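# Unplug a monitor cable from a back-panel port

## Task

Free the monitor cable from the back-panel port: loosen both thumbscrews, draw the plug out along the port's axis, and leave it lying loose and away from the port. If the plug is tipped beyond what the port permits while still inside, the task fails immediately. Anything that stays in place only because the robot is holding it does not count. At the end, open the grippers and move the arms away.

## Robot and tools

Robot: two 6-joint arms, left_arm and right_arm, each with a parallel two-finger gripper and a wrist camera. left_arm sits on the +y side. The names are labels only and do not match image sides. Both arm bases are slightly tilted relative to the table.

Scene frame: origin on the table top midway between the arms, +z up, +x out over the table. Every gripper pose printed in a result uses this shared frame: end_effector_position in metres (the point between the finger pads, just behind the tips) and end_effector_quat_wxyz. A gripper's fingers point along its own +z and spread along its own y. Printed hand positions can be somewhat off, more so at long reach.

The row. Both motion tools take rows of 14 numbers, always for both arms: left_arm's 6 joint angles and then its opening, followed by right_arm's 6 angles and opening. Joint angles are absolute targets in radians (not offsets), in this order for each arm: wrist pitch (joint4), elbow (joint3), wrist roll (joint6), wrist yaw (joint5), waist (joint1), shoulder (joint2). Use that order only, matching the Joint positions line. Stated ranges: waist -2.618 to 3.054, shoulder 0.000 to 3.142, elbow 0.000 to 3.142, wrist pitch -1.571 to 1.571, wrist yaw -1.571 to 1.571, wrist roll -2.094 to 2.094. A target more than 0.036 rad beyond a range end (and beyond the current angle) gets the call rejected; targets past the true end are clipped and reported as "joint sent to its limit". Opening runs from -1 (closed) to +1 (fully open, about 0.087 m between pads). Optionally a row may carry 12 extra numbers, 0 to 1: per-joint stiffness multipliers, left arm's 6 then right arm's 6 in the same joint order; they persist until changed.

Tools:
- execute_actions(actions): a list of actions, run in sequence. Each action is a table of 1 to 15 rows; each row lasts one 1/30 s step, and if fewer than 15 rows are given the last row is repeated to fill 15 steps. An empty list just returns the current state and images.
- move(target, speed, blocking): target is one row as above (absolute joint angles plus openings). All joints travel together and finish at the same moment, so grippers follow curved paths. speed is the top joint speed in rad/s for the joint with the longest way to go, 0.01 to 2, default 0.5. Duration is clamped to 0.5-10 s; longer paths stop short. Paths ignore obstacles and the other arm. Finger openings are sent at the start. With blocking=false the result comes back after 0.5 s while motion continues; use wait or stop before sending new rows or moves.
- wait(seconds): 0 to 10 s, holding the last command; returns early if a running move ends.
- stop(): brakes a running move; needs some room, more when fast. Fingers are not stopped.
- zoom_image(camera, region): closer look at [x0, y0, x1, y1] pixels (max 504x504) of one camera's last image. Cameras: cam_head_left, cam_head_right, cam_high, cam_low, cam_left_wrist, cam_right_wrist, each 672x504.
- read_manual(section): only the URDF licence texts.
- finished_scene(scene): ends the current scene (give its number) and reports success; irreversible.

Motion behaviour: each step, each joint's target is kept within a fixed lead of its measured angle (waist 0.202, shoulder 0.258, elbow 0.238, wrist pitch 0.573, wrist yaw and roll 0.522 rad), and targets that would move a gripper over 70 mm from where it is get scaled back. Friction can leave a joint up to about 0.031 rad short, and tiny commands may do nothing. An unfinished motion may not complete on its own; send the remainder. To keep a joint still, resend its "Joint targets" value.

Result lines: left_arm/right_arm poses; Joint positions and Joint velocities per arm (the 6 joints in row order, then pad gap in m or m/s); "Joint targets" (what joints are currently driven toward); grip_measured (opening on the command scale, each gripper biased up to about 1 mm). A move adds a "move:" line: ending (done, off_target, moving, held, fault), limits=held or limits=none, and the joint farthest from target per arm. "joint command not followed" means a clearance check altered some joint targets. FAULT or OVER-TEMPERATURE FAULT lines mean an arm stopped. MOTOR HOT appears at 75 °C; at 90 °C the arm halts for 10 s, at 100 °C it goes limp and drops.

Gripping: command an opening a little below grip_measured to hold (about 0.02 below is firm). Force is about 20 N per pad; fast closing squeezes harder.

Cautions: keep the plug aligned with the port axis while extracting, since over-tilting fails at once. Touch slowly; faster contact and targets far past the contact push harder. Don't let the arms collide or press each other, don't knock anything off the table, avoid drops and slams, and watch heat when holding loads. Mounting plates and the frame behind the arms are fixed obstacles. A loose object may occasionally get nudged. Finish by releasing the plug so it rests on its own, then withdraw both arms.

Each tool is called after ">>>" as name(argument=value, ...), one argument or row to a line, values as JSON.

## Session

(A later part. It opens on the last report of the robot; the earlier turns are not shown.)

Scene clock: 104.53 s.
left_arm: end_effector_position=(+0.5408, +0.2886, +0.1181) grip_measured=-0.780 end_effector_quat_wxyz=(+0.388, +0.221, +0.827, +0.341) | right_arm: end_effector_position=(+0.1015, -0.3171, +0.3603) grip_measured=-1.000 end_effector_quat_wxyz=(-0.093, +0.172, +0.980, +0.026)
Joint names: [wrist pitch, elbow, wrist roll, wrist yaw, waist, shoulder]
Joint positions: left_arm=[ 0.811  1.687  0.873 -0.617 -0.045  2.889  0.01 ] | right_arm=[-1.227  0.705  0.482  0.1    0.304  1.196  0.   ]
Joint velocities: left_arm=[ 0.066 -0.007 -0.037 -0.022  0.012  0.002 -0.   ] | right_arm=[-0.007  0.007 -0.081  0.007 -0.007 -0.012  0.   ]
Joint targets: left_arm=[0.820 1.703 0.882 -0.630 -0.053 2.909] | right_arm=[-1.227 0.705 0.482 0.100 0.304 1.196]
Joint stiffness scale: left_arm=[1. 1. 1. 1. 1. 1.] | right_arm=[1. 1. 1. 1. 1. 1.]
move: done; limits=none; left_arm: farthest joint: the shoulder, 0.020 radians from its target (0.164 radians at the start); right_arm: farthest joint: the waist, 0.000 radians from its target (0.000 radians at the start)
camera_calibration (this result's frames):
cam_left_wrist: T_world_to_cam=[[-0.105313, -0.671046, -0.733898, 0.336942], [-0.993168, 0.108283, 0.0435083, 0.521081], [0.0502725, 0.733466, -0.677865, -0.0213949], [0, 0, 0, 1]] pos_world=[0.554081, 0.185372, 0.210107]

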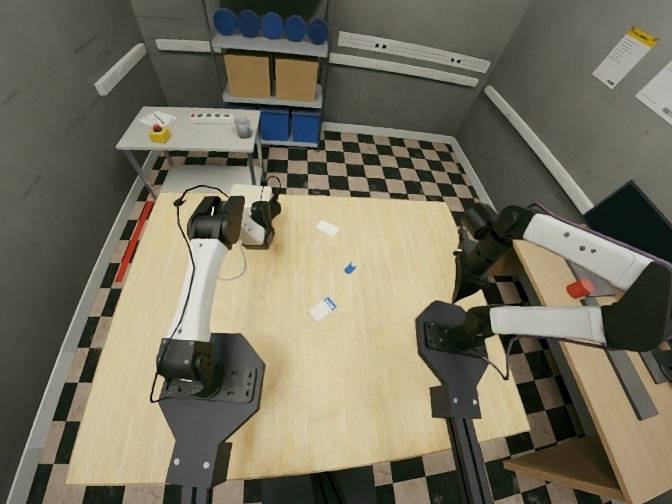

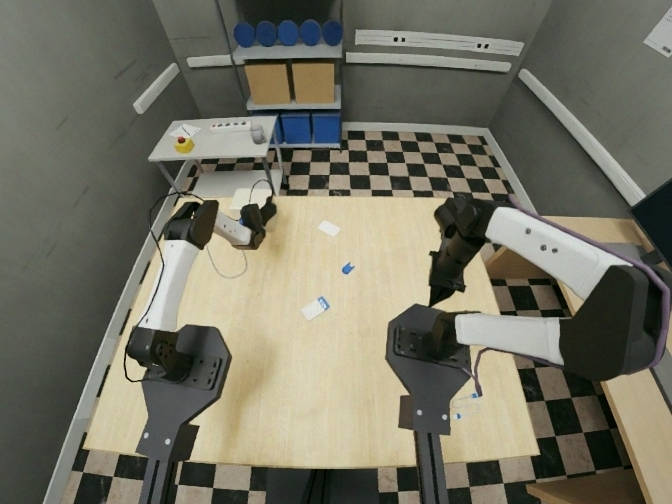

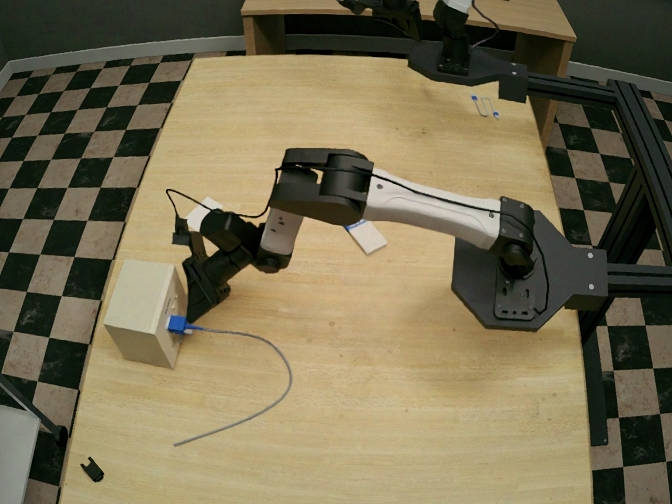

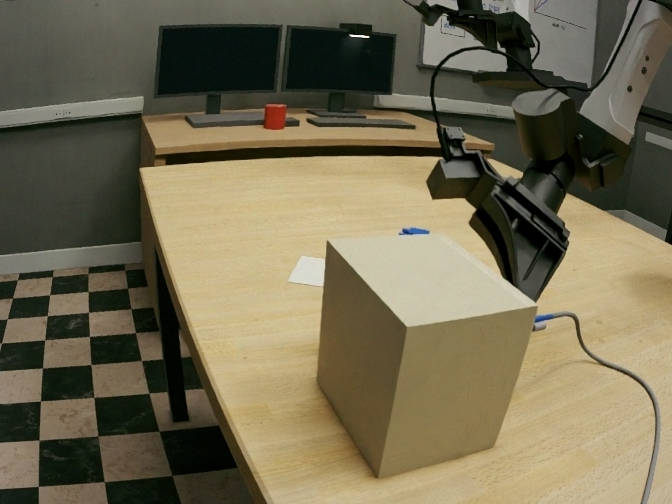

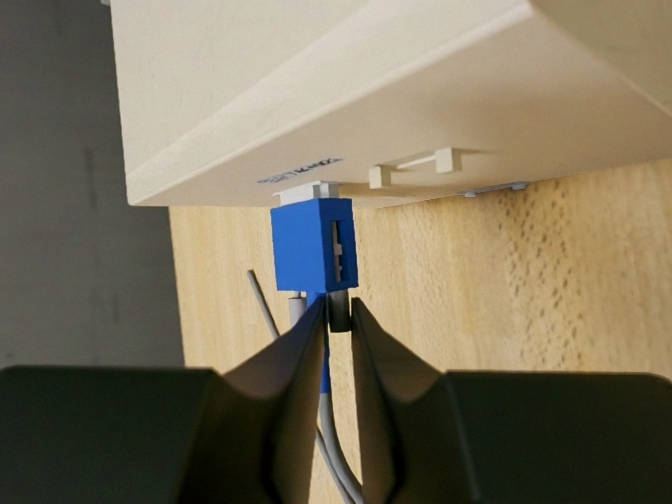

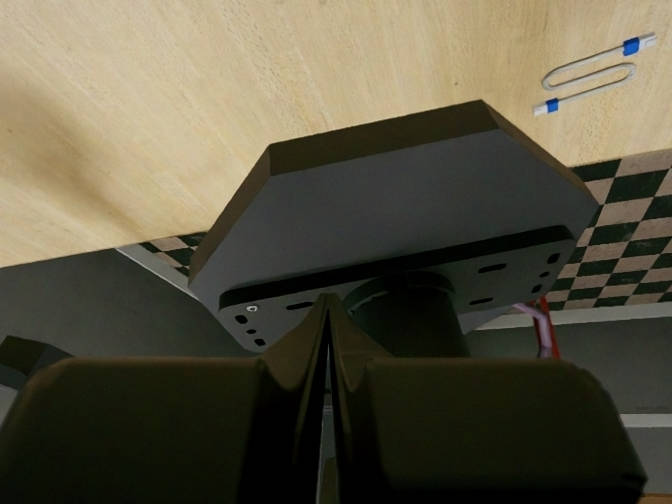

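>>> execute_actions(
  actions=[
    [[0.795,1.69,0.88,-0.635,-0.045,2.909,-0.80,-1.227,0.705,0.482,0.1,0.304,1.196,-1]],
    [[0.795,1.69,0.88,-0.635,-0.045,2.909,-0.84,-1.227,0.705,0.482,0.1,0.304,1.196,-1]],
    [[0.80,1.69,0.88,-0.63,-0.045,2.90,-0.875,-1.227,0.705,0.482,0.1,0.304,1.196,-1]],
  ],
)

>>> move(
  target=[0.555,1.605,0.559,-0.370,0.036,2.742,-0.875,-1.227,0.705,0.482,0.1,0.304,1.196,-1],
  speed=0.18,
)

>>> zoom_image(
  camera="cam_left_wrist",
  region=[250, 220, 430, 380],
)

Scene clock: 106.43 s.
left_arm: end_effector_position=(+0.5407, +0.2887, +0.1180) grip_measured=-0.847 end_effector_quat_wxyz=(+0.387, +0.221, +0.827, +0.341) | right_arm: end_effector_position=(+0.1015, -0.3171, +0.3603) grip_measured=-1.000 end_effector_quat_wxyz=(-0.093, +0.172, +0.980, +0.026)
Joint names: [wrist pitch, elbow, wrist roll, wrist yaw, waist, shoulder]
Joint positions: left_arm=[ 0.811  1.687  0.873 -0.617 -0.045  2.889  0.007] | right_arm=[-1.227  0.705  0.482  0.1    0.304  1.196  0.   ]
Joint velocities: left_arm=[ 0.037 -0.007  0.022 -0.007  0.002 -0.007  0.   ] | right_arm=[-0.037  0.002 -0.051 -0.066  0.022 -0.002  0.   ]
Joint targets: left_arm=[0.800 1.690 0.880 -0.630 -0.045 2.900] | right_arm=[-1.227 0.705 0.482 0.100 0.304 1.196]
Joint stiffness scale: left_arm=[1. 1. 1. 1. 1. 1.] | right_arm=[1. 1. 1. 1. 1. 1.]
camera_calibration (this result's frames):
cam_left_wrist: T_world_to_cam=[[-0.10599, -0.67062, -0.73419, 0.337169], [-0.993128, 0.108246, 0.0444981, 0.52083], [0.0496317, 0.733861, -0.677484, -0.0213095], [0, 0, 0, 1]] pos_world=[0.554045, 0.185373, 0.209934]

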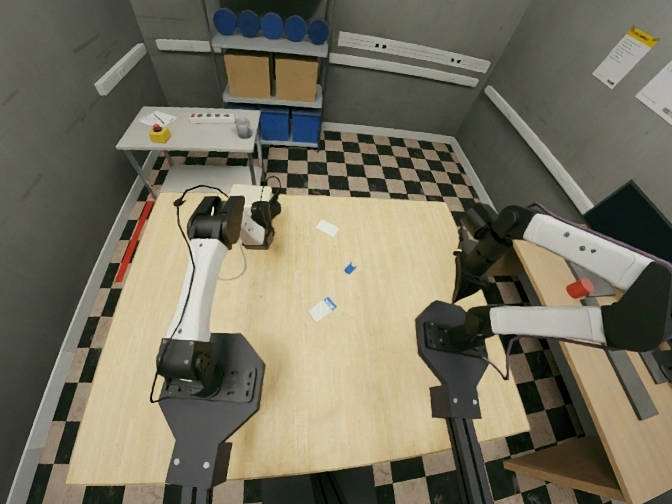

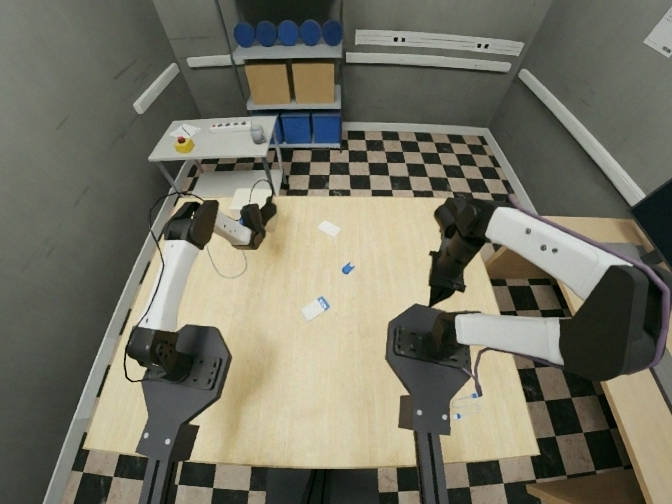

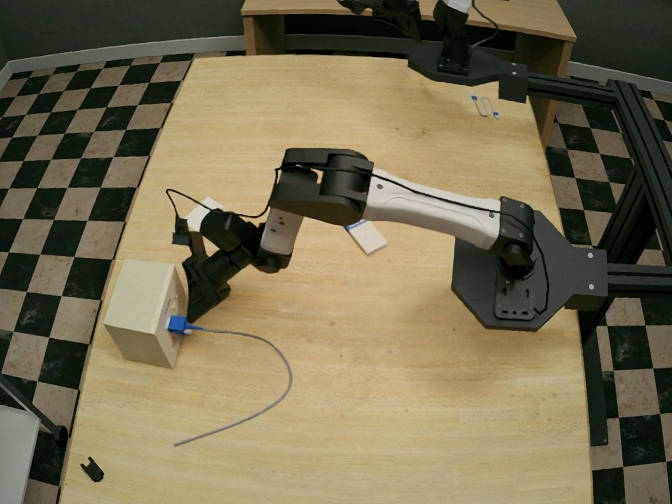

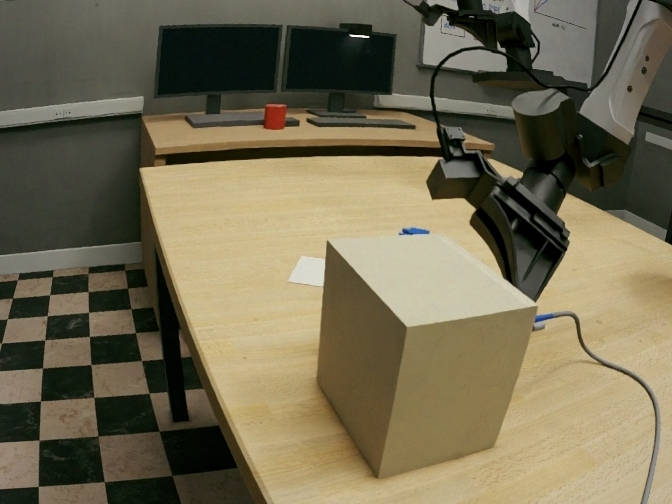

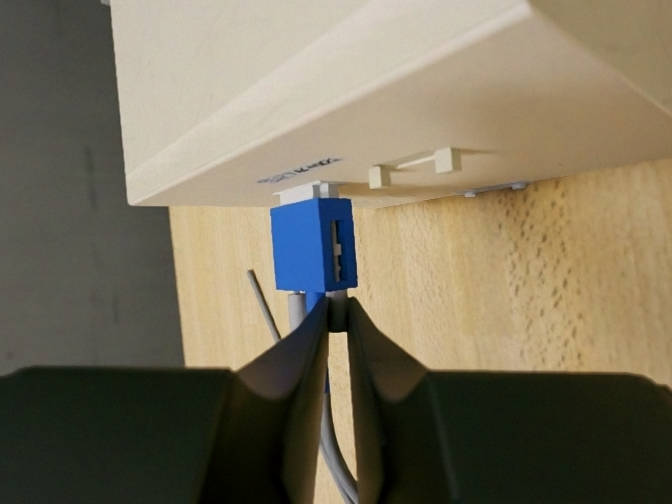

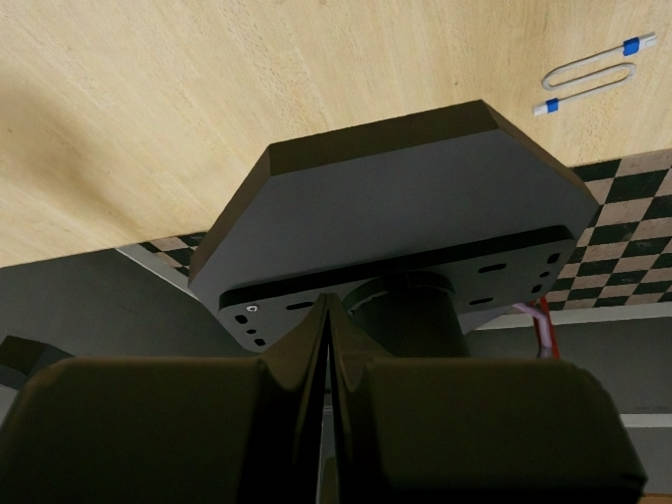

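Scene clock: 108.73 s.
left_arm: end_effector_position=(+0.5414, +0.2903, +0.1189) grip_measured=-0.847 end_effector_quat_wxyz=(+0.401, +0.151, +0.882, +0.196) | right_arm: end_effector_position=(+0.1015, -0.3171, +0.3603) grip_measured=-1.000 end_effector_quat_wxyz=(-0.093, +0.172, +0.980, +0.026)
Joint names: [wrist pitch, elbow, wrist roll, wrist yaw, waist, shoulder]
Joint positions: left_arm=[ 0.582  1.625  0.565 -0.392  0.024  2.747  0.007] | right_arm=[-1.227  0.705  0.482  0.1    0.304  1.196  0.   ]
Joint velocities: left_arm=[-0.022  0.007  0.007 -0.081 -0.012  0.012 -0.   ] | right_arm=[-0.037 -0.027 -0.007 -0.007  0.007 -0.002  0.   ]
Joint targets: left_arm=[0.555 1.605 0.559 -0.370 0.036 2.742] | right_arm=[-1.227 0.705 0.482 0.100 0.304 1.196]
Joint stiffness scale: left_arm=[1. 1. 1. 1. 1. 1.] | right_arm=[1. 1. 1. 1. 1. 1.]
move: off_target (left_arm); limits=none; left_arm: farthest joint: the wrist pitch, 0.027 radians from its target (0.256 radians at the start); right_arm: farthest joint: the waist, 0.000 radians from its target (0.000 radians at the start)
camera_calibration (this result's frames):
cam_left_wrist: T_world_to_cam=[[-0.114191, -0.878182, -0.464497, 0.371589], [-0.993396, 0.106213, 0.0434066, 0.522201], [0.0112168, 0.466386, -0.88451, 0.1011], [0, 0, 0, 1]] pos_world=[0.56005, 0.223707, 0.23936]

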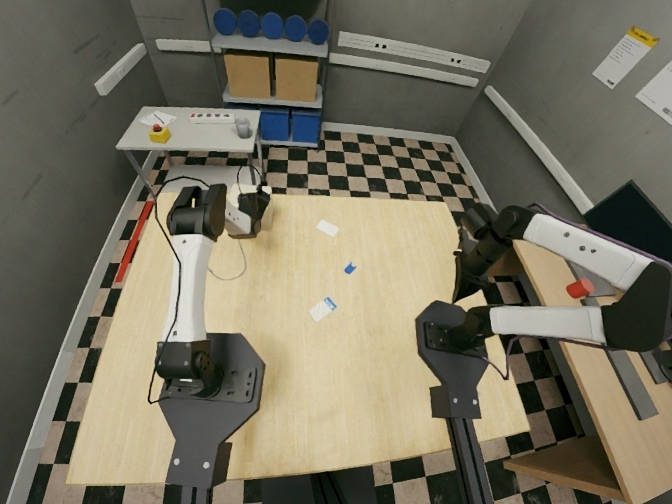

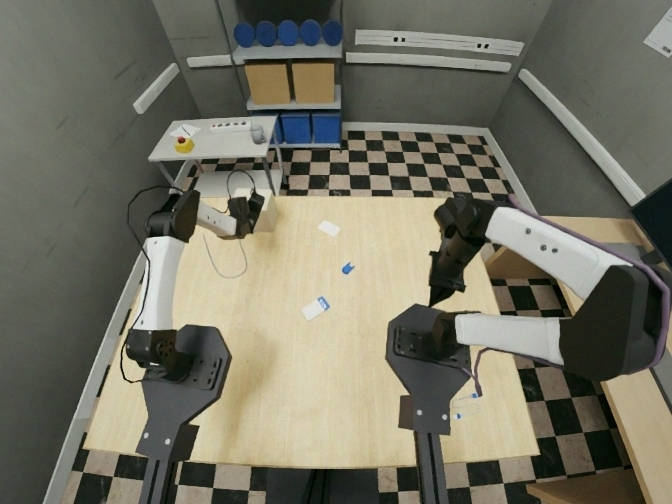

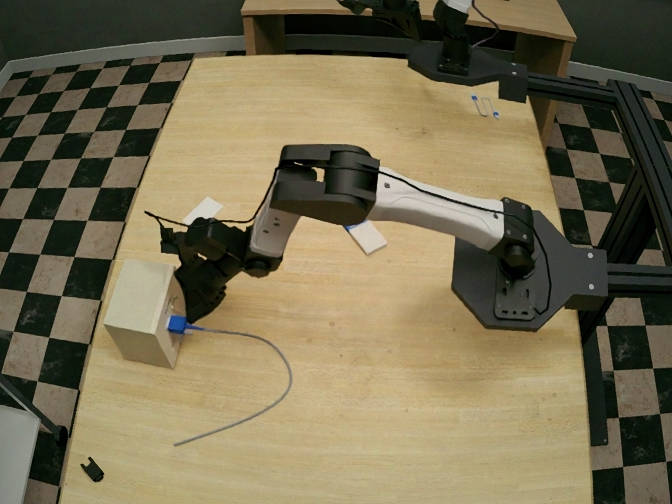

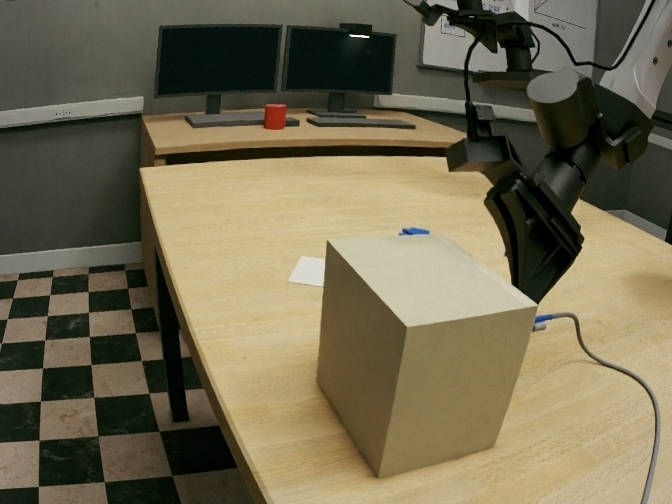

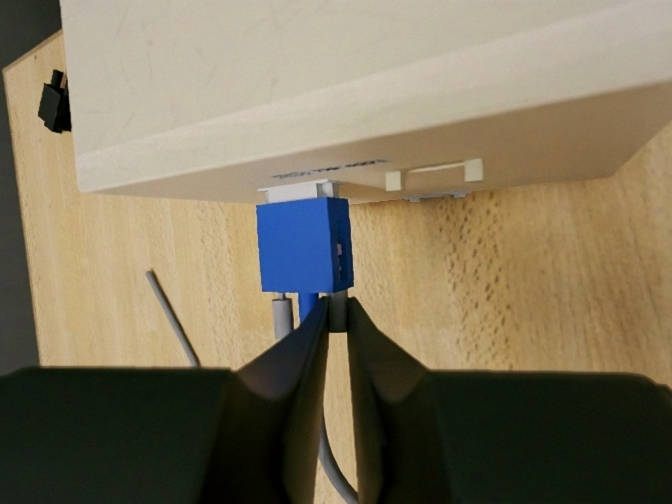

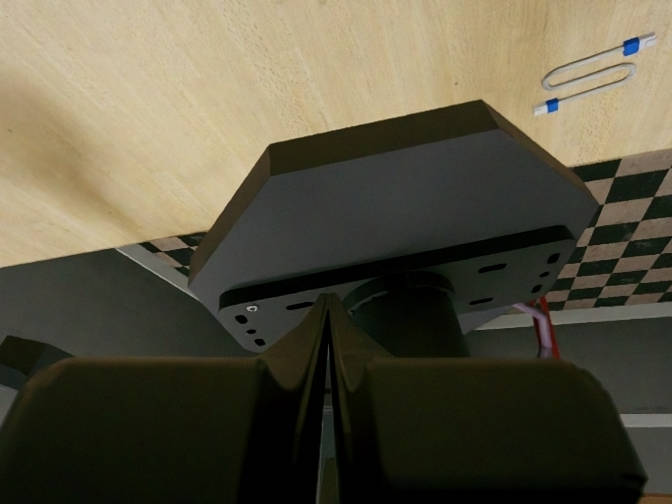

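Region (250, 220, 430, 380) of cam_left_wrist's 672x504 image, scaled by 2.800, with more detail than that image has.

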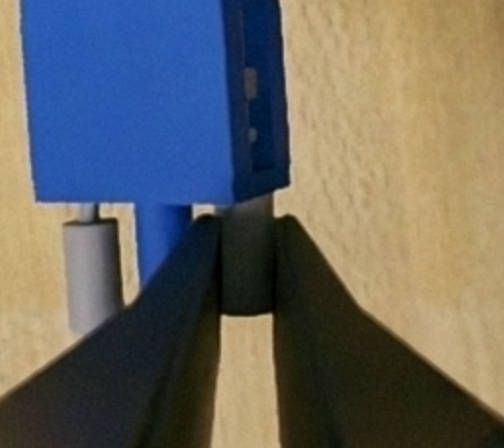

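>>> execute_actions(
  actions=[
    [[0.582,1.625,0.565,-0.392,0.024,2.747,-0.78,-1.227,0.705,0.482,0.1,0.304,1.196,-1]],
  ],
)

>>> move(
  target=[0.582,1.56,0.565,-0.392,-0.006,2.69,-0.78,-1.227,0.705,0.482,0.1,0.304,1.196,-1],
  speed=0.08,
)

Scene clock: 109.67 s.
left_arm: end_effector_position=(+0.5414, +0.2903, +0.1188) grip_measured=-0.780 end_effector_quat_wxyz=(+0.401, +0.151, +0.882, +0.196) | right_arm: end_effector_position=(+0.1015, -0.3171, +0.3603) grip_measured=-1.000 end_effector_quat_wxyz=(-0.093, +0.172, +0.980, +0.026)
Joint names: [wrist pitch, elbow, wrist roll, wrist yaw, waist, shoulder]
Joint positions: left_arm=[ 0.582  1.625  0.564 -0.392  0.024  2.747  0.01 ] | right_arm=[-1.227  0.705  0.482  0.1    0.304  1.196  0.   ]
Joint velocities: left_arm=[-0.007  0.012  0.007 -0.022 -0.002 -0.002  0.001] | right_arm=[-0.022 -0.027  0.051 -0.007  0.002 -0.027  0.   ]
Joint targets: left_arm=[0.582 1.625 0.565 -0.392 0.024 2.747] | right_arm=[-1.227 0.705 0.482 0.100 0.304 1.196]
Joint stiffness scale: left_arm=[1. 1. 1. 1. 1. 1.] | right_arm=[1. 1. 1. 1. 1. 1.]
camera_calibration (this result's frames):
cam_left_wrist: T_world_to_cam=[[-0.11395, -0.878344, -0.46425, 0.371461], [-0.993424, 0.105998, 0.0432907, 0.522293], [0.0111854, 0.46613, -0.884646, 0.101208], [0, 0, 0, 1]] pos_world=[0.560054, 0.223732, 0.239373]

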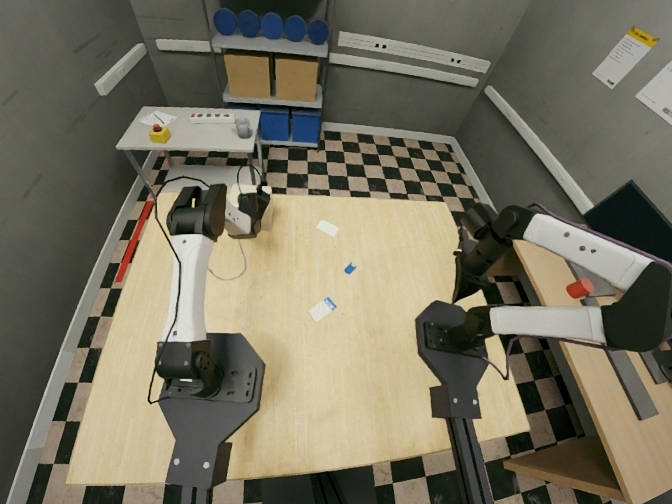

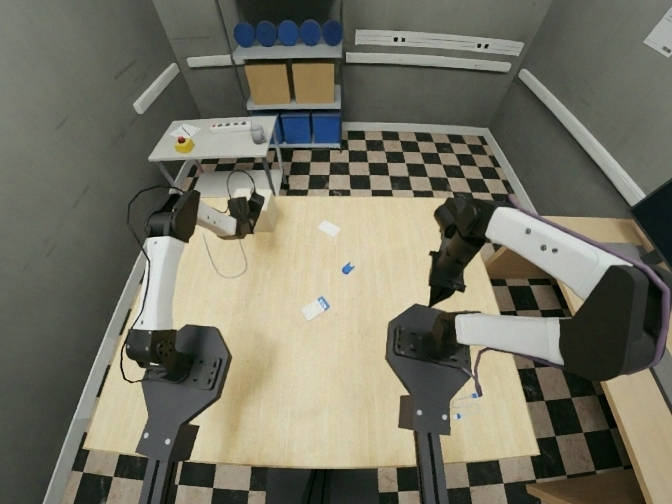

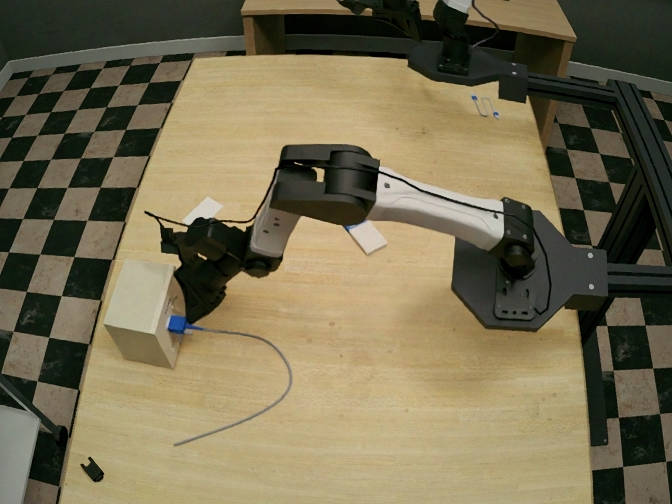

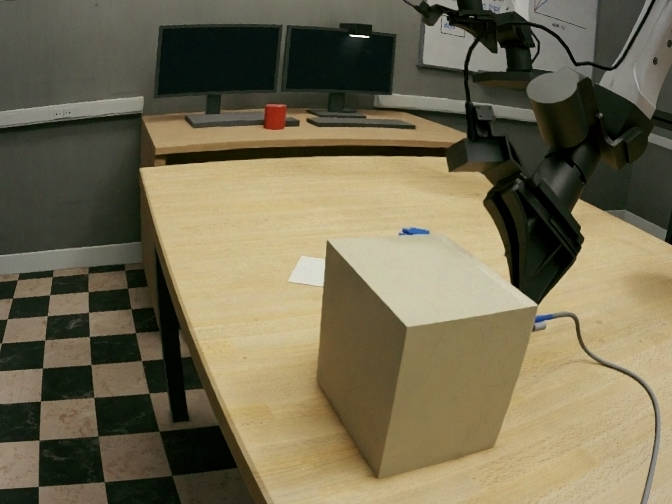

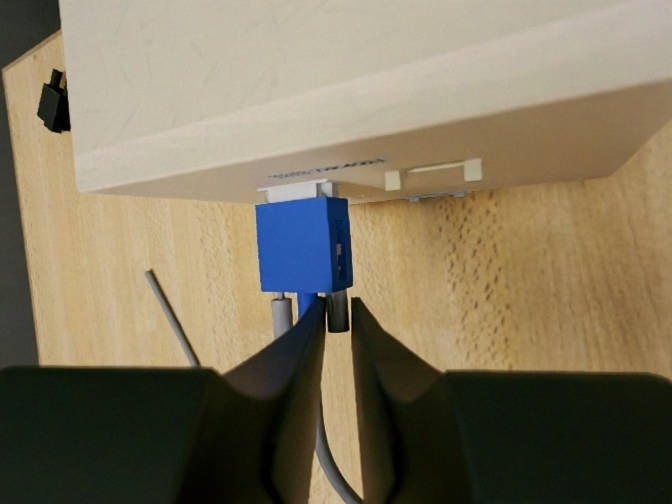

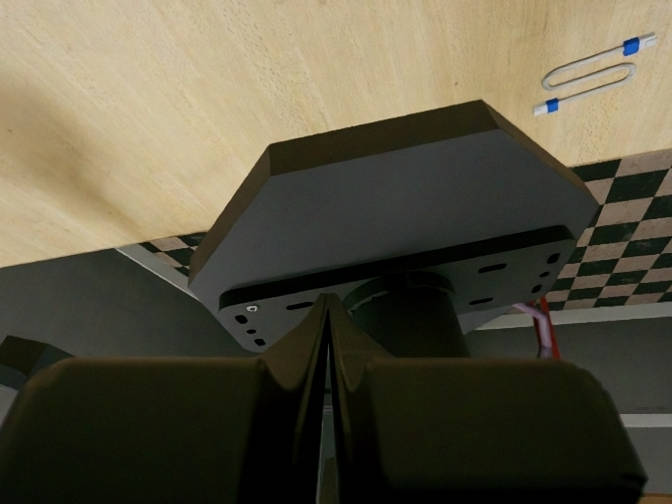

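Scene clock: 110.77 s.
left_arm: end_effector_position=(+0.5395, +0.2791, +0.1339) grip_measured=-0.780 end_effector_quat_wxyz=(+0.407, +0.160, +0.879, +0.191) | right_arm: end_effector_position=(+0.1015, -0.3171, +0.3603) grip_measured=-1.000 end_effector_quat_wxyz=(-0.093, +0.172, +0.980, +0.026)
Joint names: [wrist pitch, elbow, wrist roll, wrist yaw, waist, shoulder]
Joint positions: left_arm=[ 0.582  1.58   0.564 -0.392  0.001  2.699  0.01 ] | right_arm=[-1.227  0.705  0.482  0.1    0.304  1.196  0.   ]
Joint velocities: left_arm=[-0.051  0.002  0.081  0.007 -0.002  0.002  0.001] | right_arm=[ 0.037 -0.022 -0.11  -0.095  0.002 -0.012  0.   ]
Joint targets: left_arm=[0.582 1.560 0.565 -0.392 -0.006 2.690] | right_arm=[-1.227 0.705 0.482 0.100 0.304 1.196]
Joint stiffness scale: left_arm=[1. 1. 1. 1. 1. 1.] | right_arm=[1. 1. 1. 1. 1. 1.]
move: done; limits=none; left_arm: farthest joint: the elbow, 0.020 radians from its target (0.065 radians at the start); right_arm: farthest joint: the waist, 0.000 radians from its target (0.000 radians at the start)
camera_calibration (this result's frames):
cam_left_wrist: T_world_to_cam=[[-0.130128, -0.876776, -0.462958, 0.376486], [-0.991106, 0.12814, 0.0359012, 0.514499], [0.027846, 0.463512, -0.885653, 0.111639], [0, 0, 0, 1]] pos_world=[0.555806, 0.21242, 0.254699]

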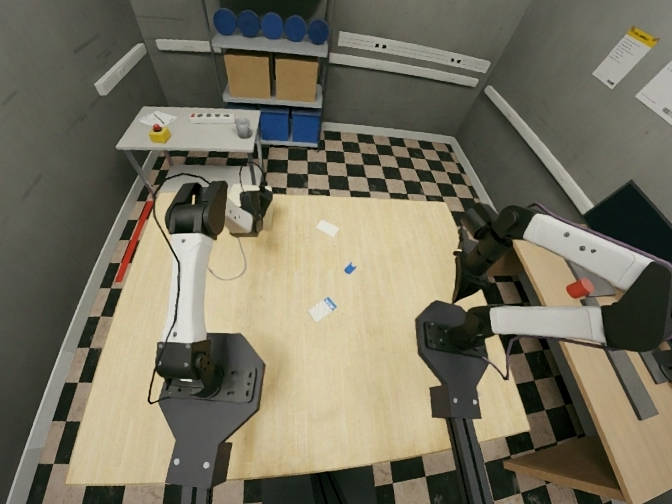

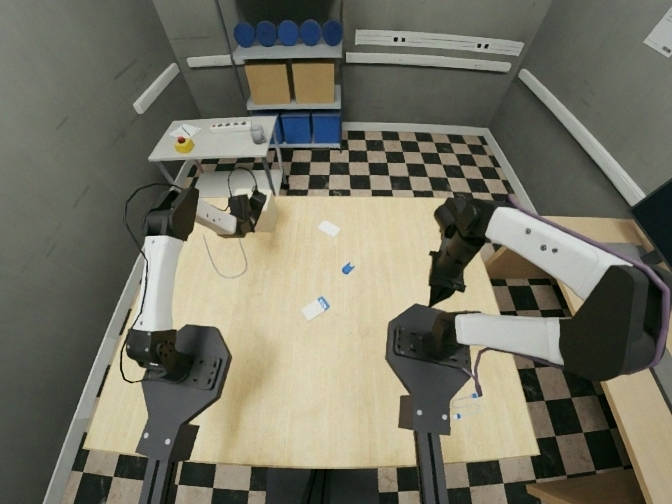

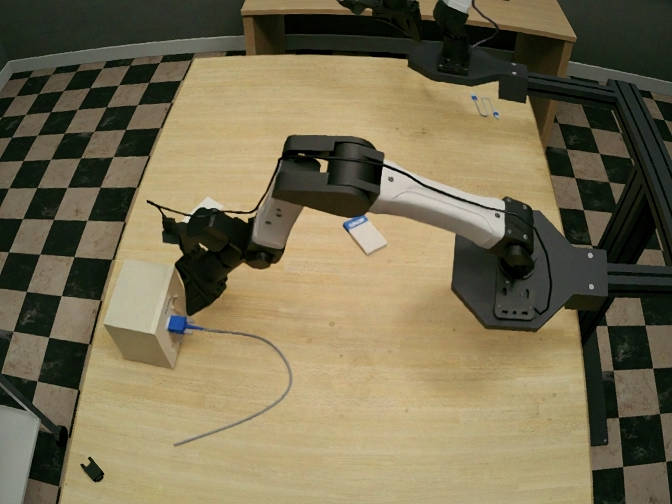

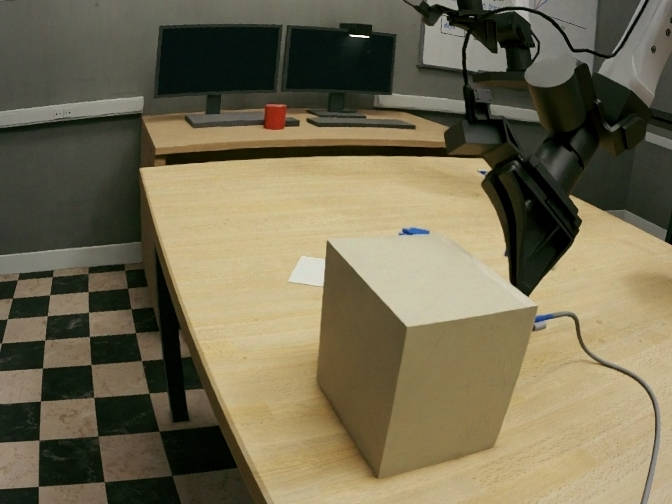

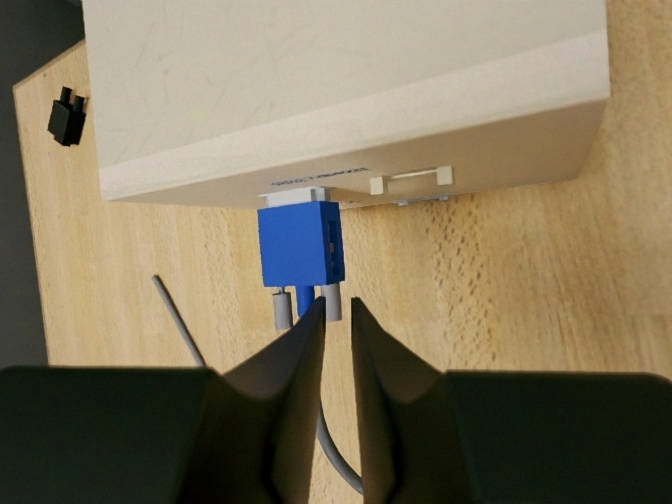

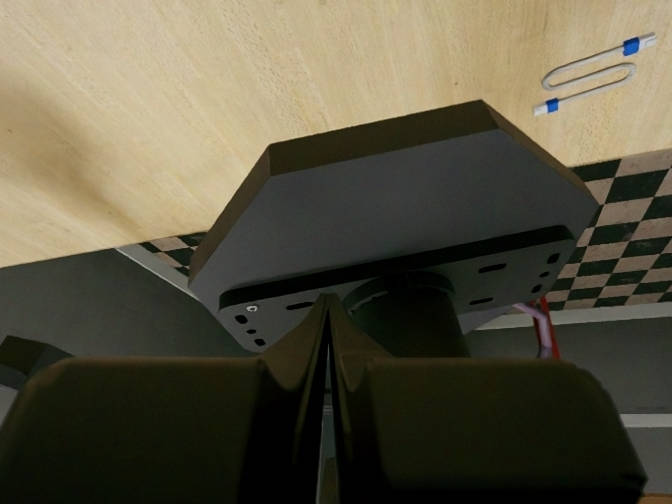

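>>> move(
  target=[0.30,1.66,0.38,-0.09,0.13,2.60,-0.78,-1.227,0.705,0.482,0.1,0.304,1.196,-1],
  speed=0.4,
)

>>> move(
  target=[0.01,1.80,0.187,0.235,0.27,2.60,0.35,-1.227,0.705,0.482,0.1,0.304,1.196,-1],
  speed=0.4,
)

Scene clock: 112.93 s.
left_arm: end_effector_position=(+0.5494, +0.3025, +0.1477) grip_measured=-0.780 end_effector_quat_wxyz=(+0.398, +0.105, +0.910, +0.049) | right_arm: end_effector_position=(+0.1015, -0.3171, +0.3603) grip_measured=-1.000 end_effector_quat_wxyz=(-0.093, +0.172, +0.980, +0.026)
Joint names: [wrist pitch, elbow, wrist roll, wrist yaw, waist, shoulder]
Joint positions: left_arm=[ 0.32   1.647  0.386 -0.101  0.125  2.605  0.01 ] | right_arm=[-1.227  0.705  0.482  0.1    0.304  1.196  0.   ]
Joint velocities: left_arm=[-0.007  0.012 -0.081  0.022 -0.017  0.002  0.   ] | right_arm=[ 0.066 -0.002 -0.081 -0.037 -0.017 -0.012  0.   ]
Joint targets: left_arm=[0.300 1.660 0.380 -0.090 0.130 2.600] | right_arm=[-1.227 0.705 0.482 0.100 0.304 1.196]
Joint stiffness scale: left_arm=[1. 1. 1. 1. 1. 1.] | right_arm=[1. 1. 1. 1. 1. 1.]
move: done; limits=none; left_arm: farthest joint: the wrist pitch, 0.020 radians from its target (0.282 radians at the start); right_arm: farthest joint: the waist, 0.000 radians from its target (0.000 radians at the start)
camera_calibration (this result's frames):
cam_left_wrist: T_world_to_cam=[[-0.155642, -0.973029, -0.170266, 0.404599], [-0.987288, 0.147608, 0.0589457, 0.509451], [-0.0322232, 0.177276, -0.983633, 0.246825], [0, 0, 0, 1]] pos_world=[0.573901, 0.274731, 0.281645]

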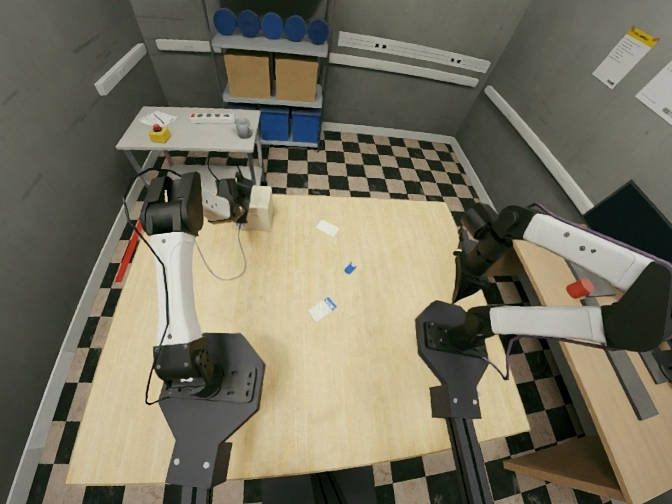

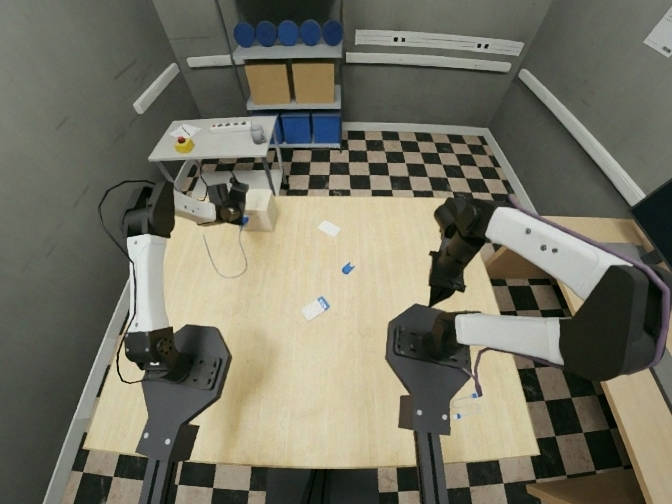

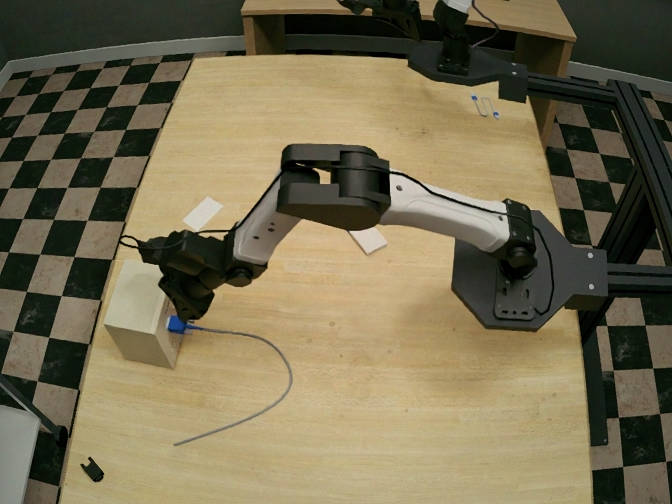

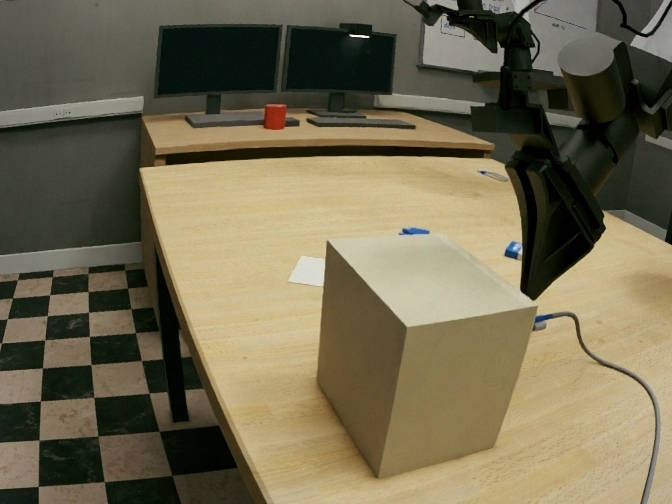

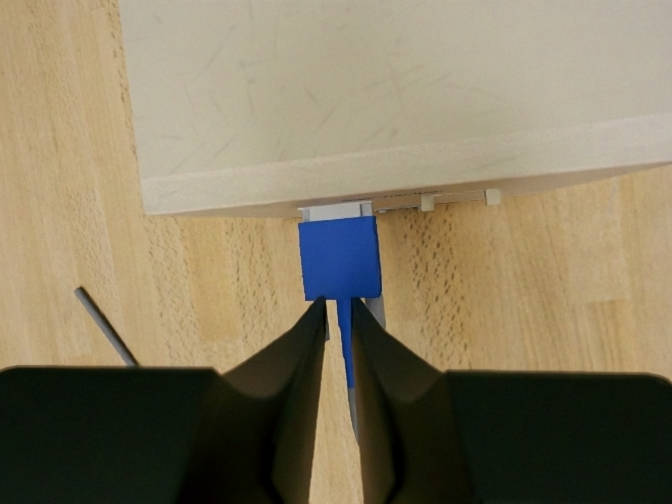

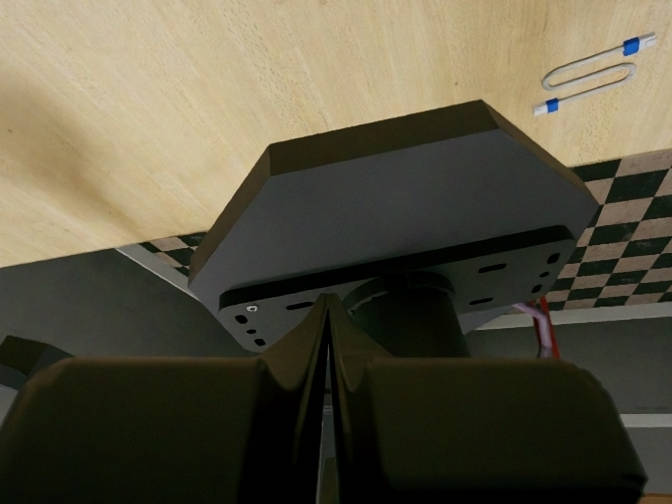

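Scene clock: 114.53 s.
left_arm: end_effector_position=(+0.5379, +0.3228, +0.1472) grip_measured=+0.350 end_effector_quat_wxyz=(+0.349, +0.018, +0.929, -0.120) | right_arm: end_effector_position=(+0.1015, -0.3171, +0.3603) grip_measured=-1.000 end_effector_quat_wxyz=(-0.093, +0.172, +0.980, +0.026)
Joint names: [wrist pitch, elbow, wrist roll, wrist yaw, waist, shoulder]
Joint positions: left_arm=[0.029 1.786 0.193 0.225 0.266 2.605 0.059] | right_arm=[-1.227  0.705  0.482  0.1    0.304  1.196  0.   ]
Joint velocities: left_arm=[-0.037  0.007 -0.066  0.037  0.002 -0.027  0.001] | right_arm=[-0.022  0.012  0.022  0.022 -0.002 -0.007  0.   ]
Joint targets: left_arm=[0.010 1.800 0.187 0.235 0.270 2.600] | right_arm=[-1.227 0.705 0.482 0.100 0.304 1.196]
Joint stiffness scale: left_arm=[1. 1. 1. 1. 1. 1.] | right_arm=[1. 1. 1. 1. 1. 1.]
move: done; limits=none; left_arm: farthest joint: the wrist pitch, 0.019 radians from its target (0.310 radians at the start); right_arm: farthest joint: the waist, 0.000 radians from its target (0.000 radians at the start)
camera_calibration (this result's frames):
cam_left_wrist: T_world_to_cam=[[-0.120216, -0.969703, 0.21266, 0.346], [-0.97944, 0.150808, 0.133995, 0.478769], [-0.162006, -0.192179, -0.967895, 0.429059], [0, 0, 0, 1]] pos_world=[0.58003, 0.345771, 0.277551]

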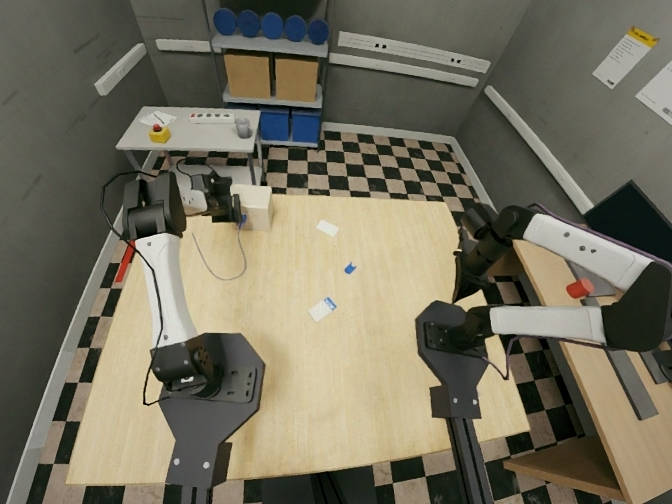

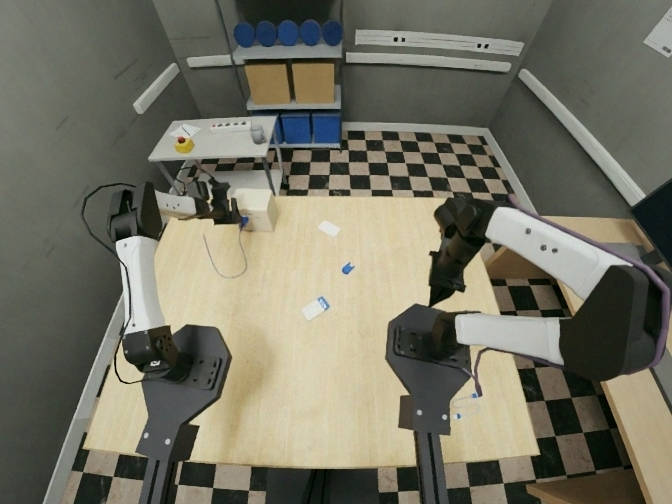

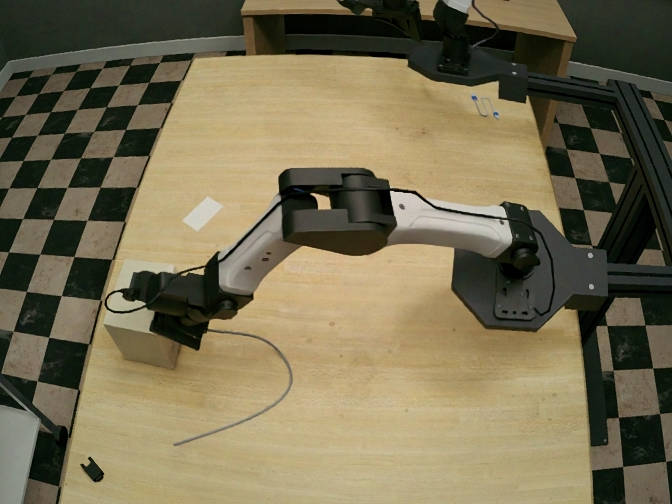

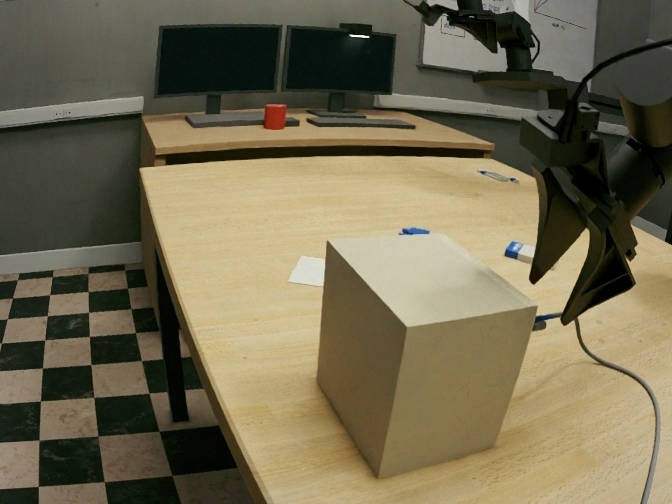

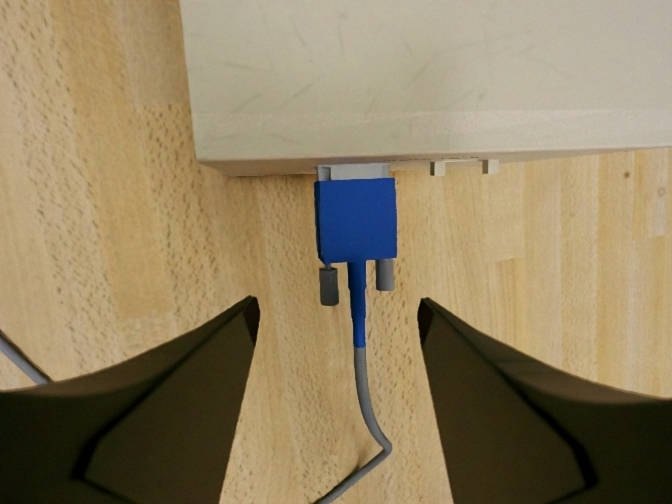

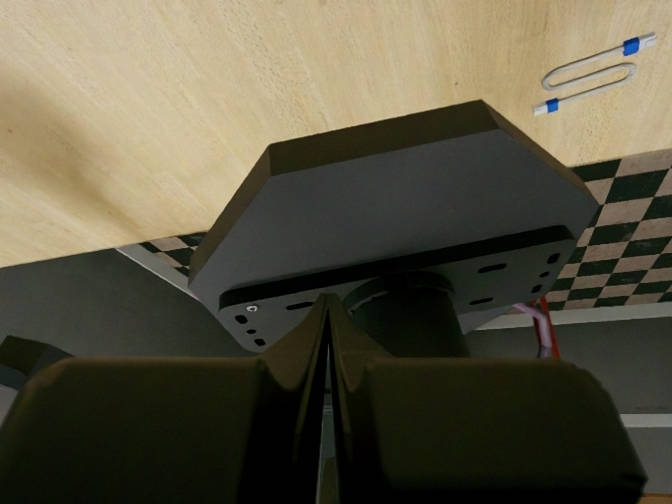

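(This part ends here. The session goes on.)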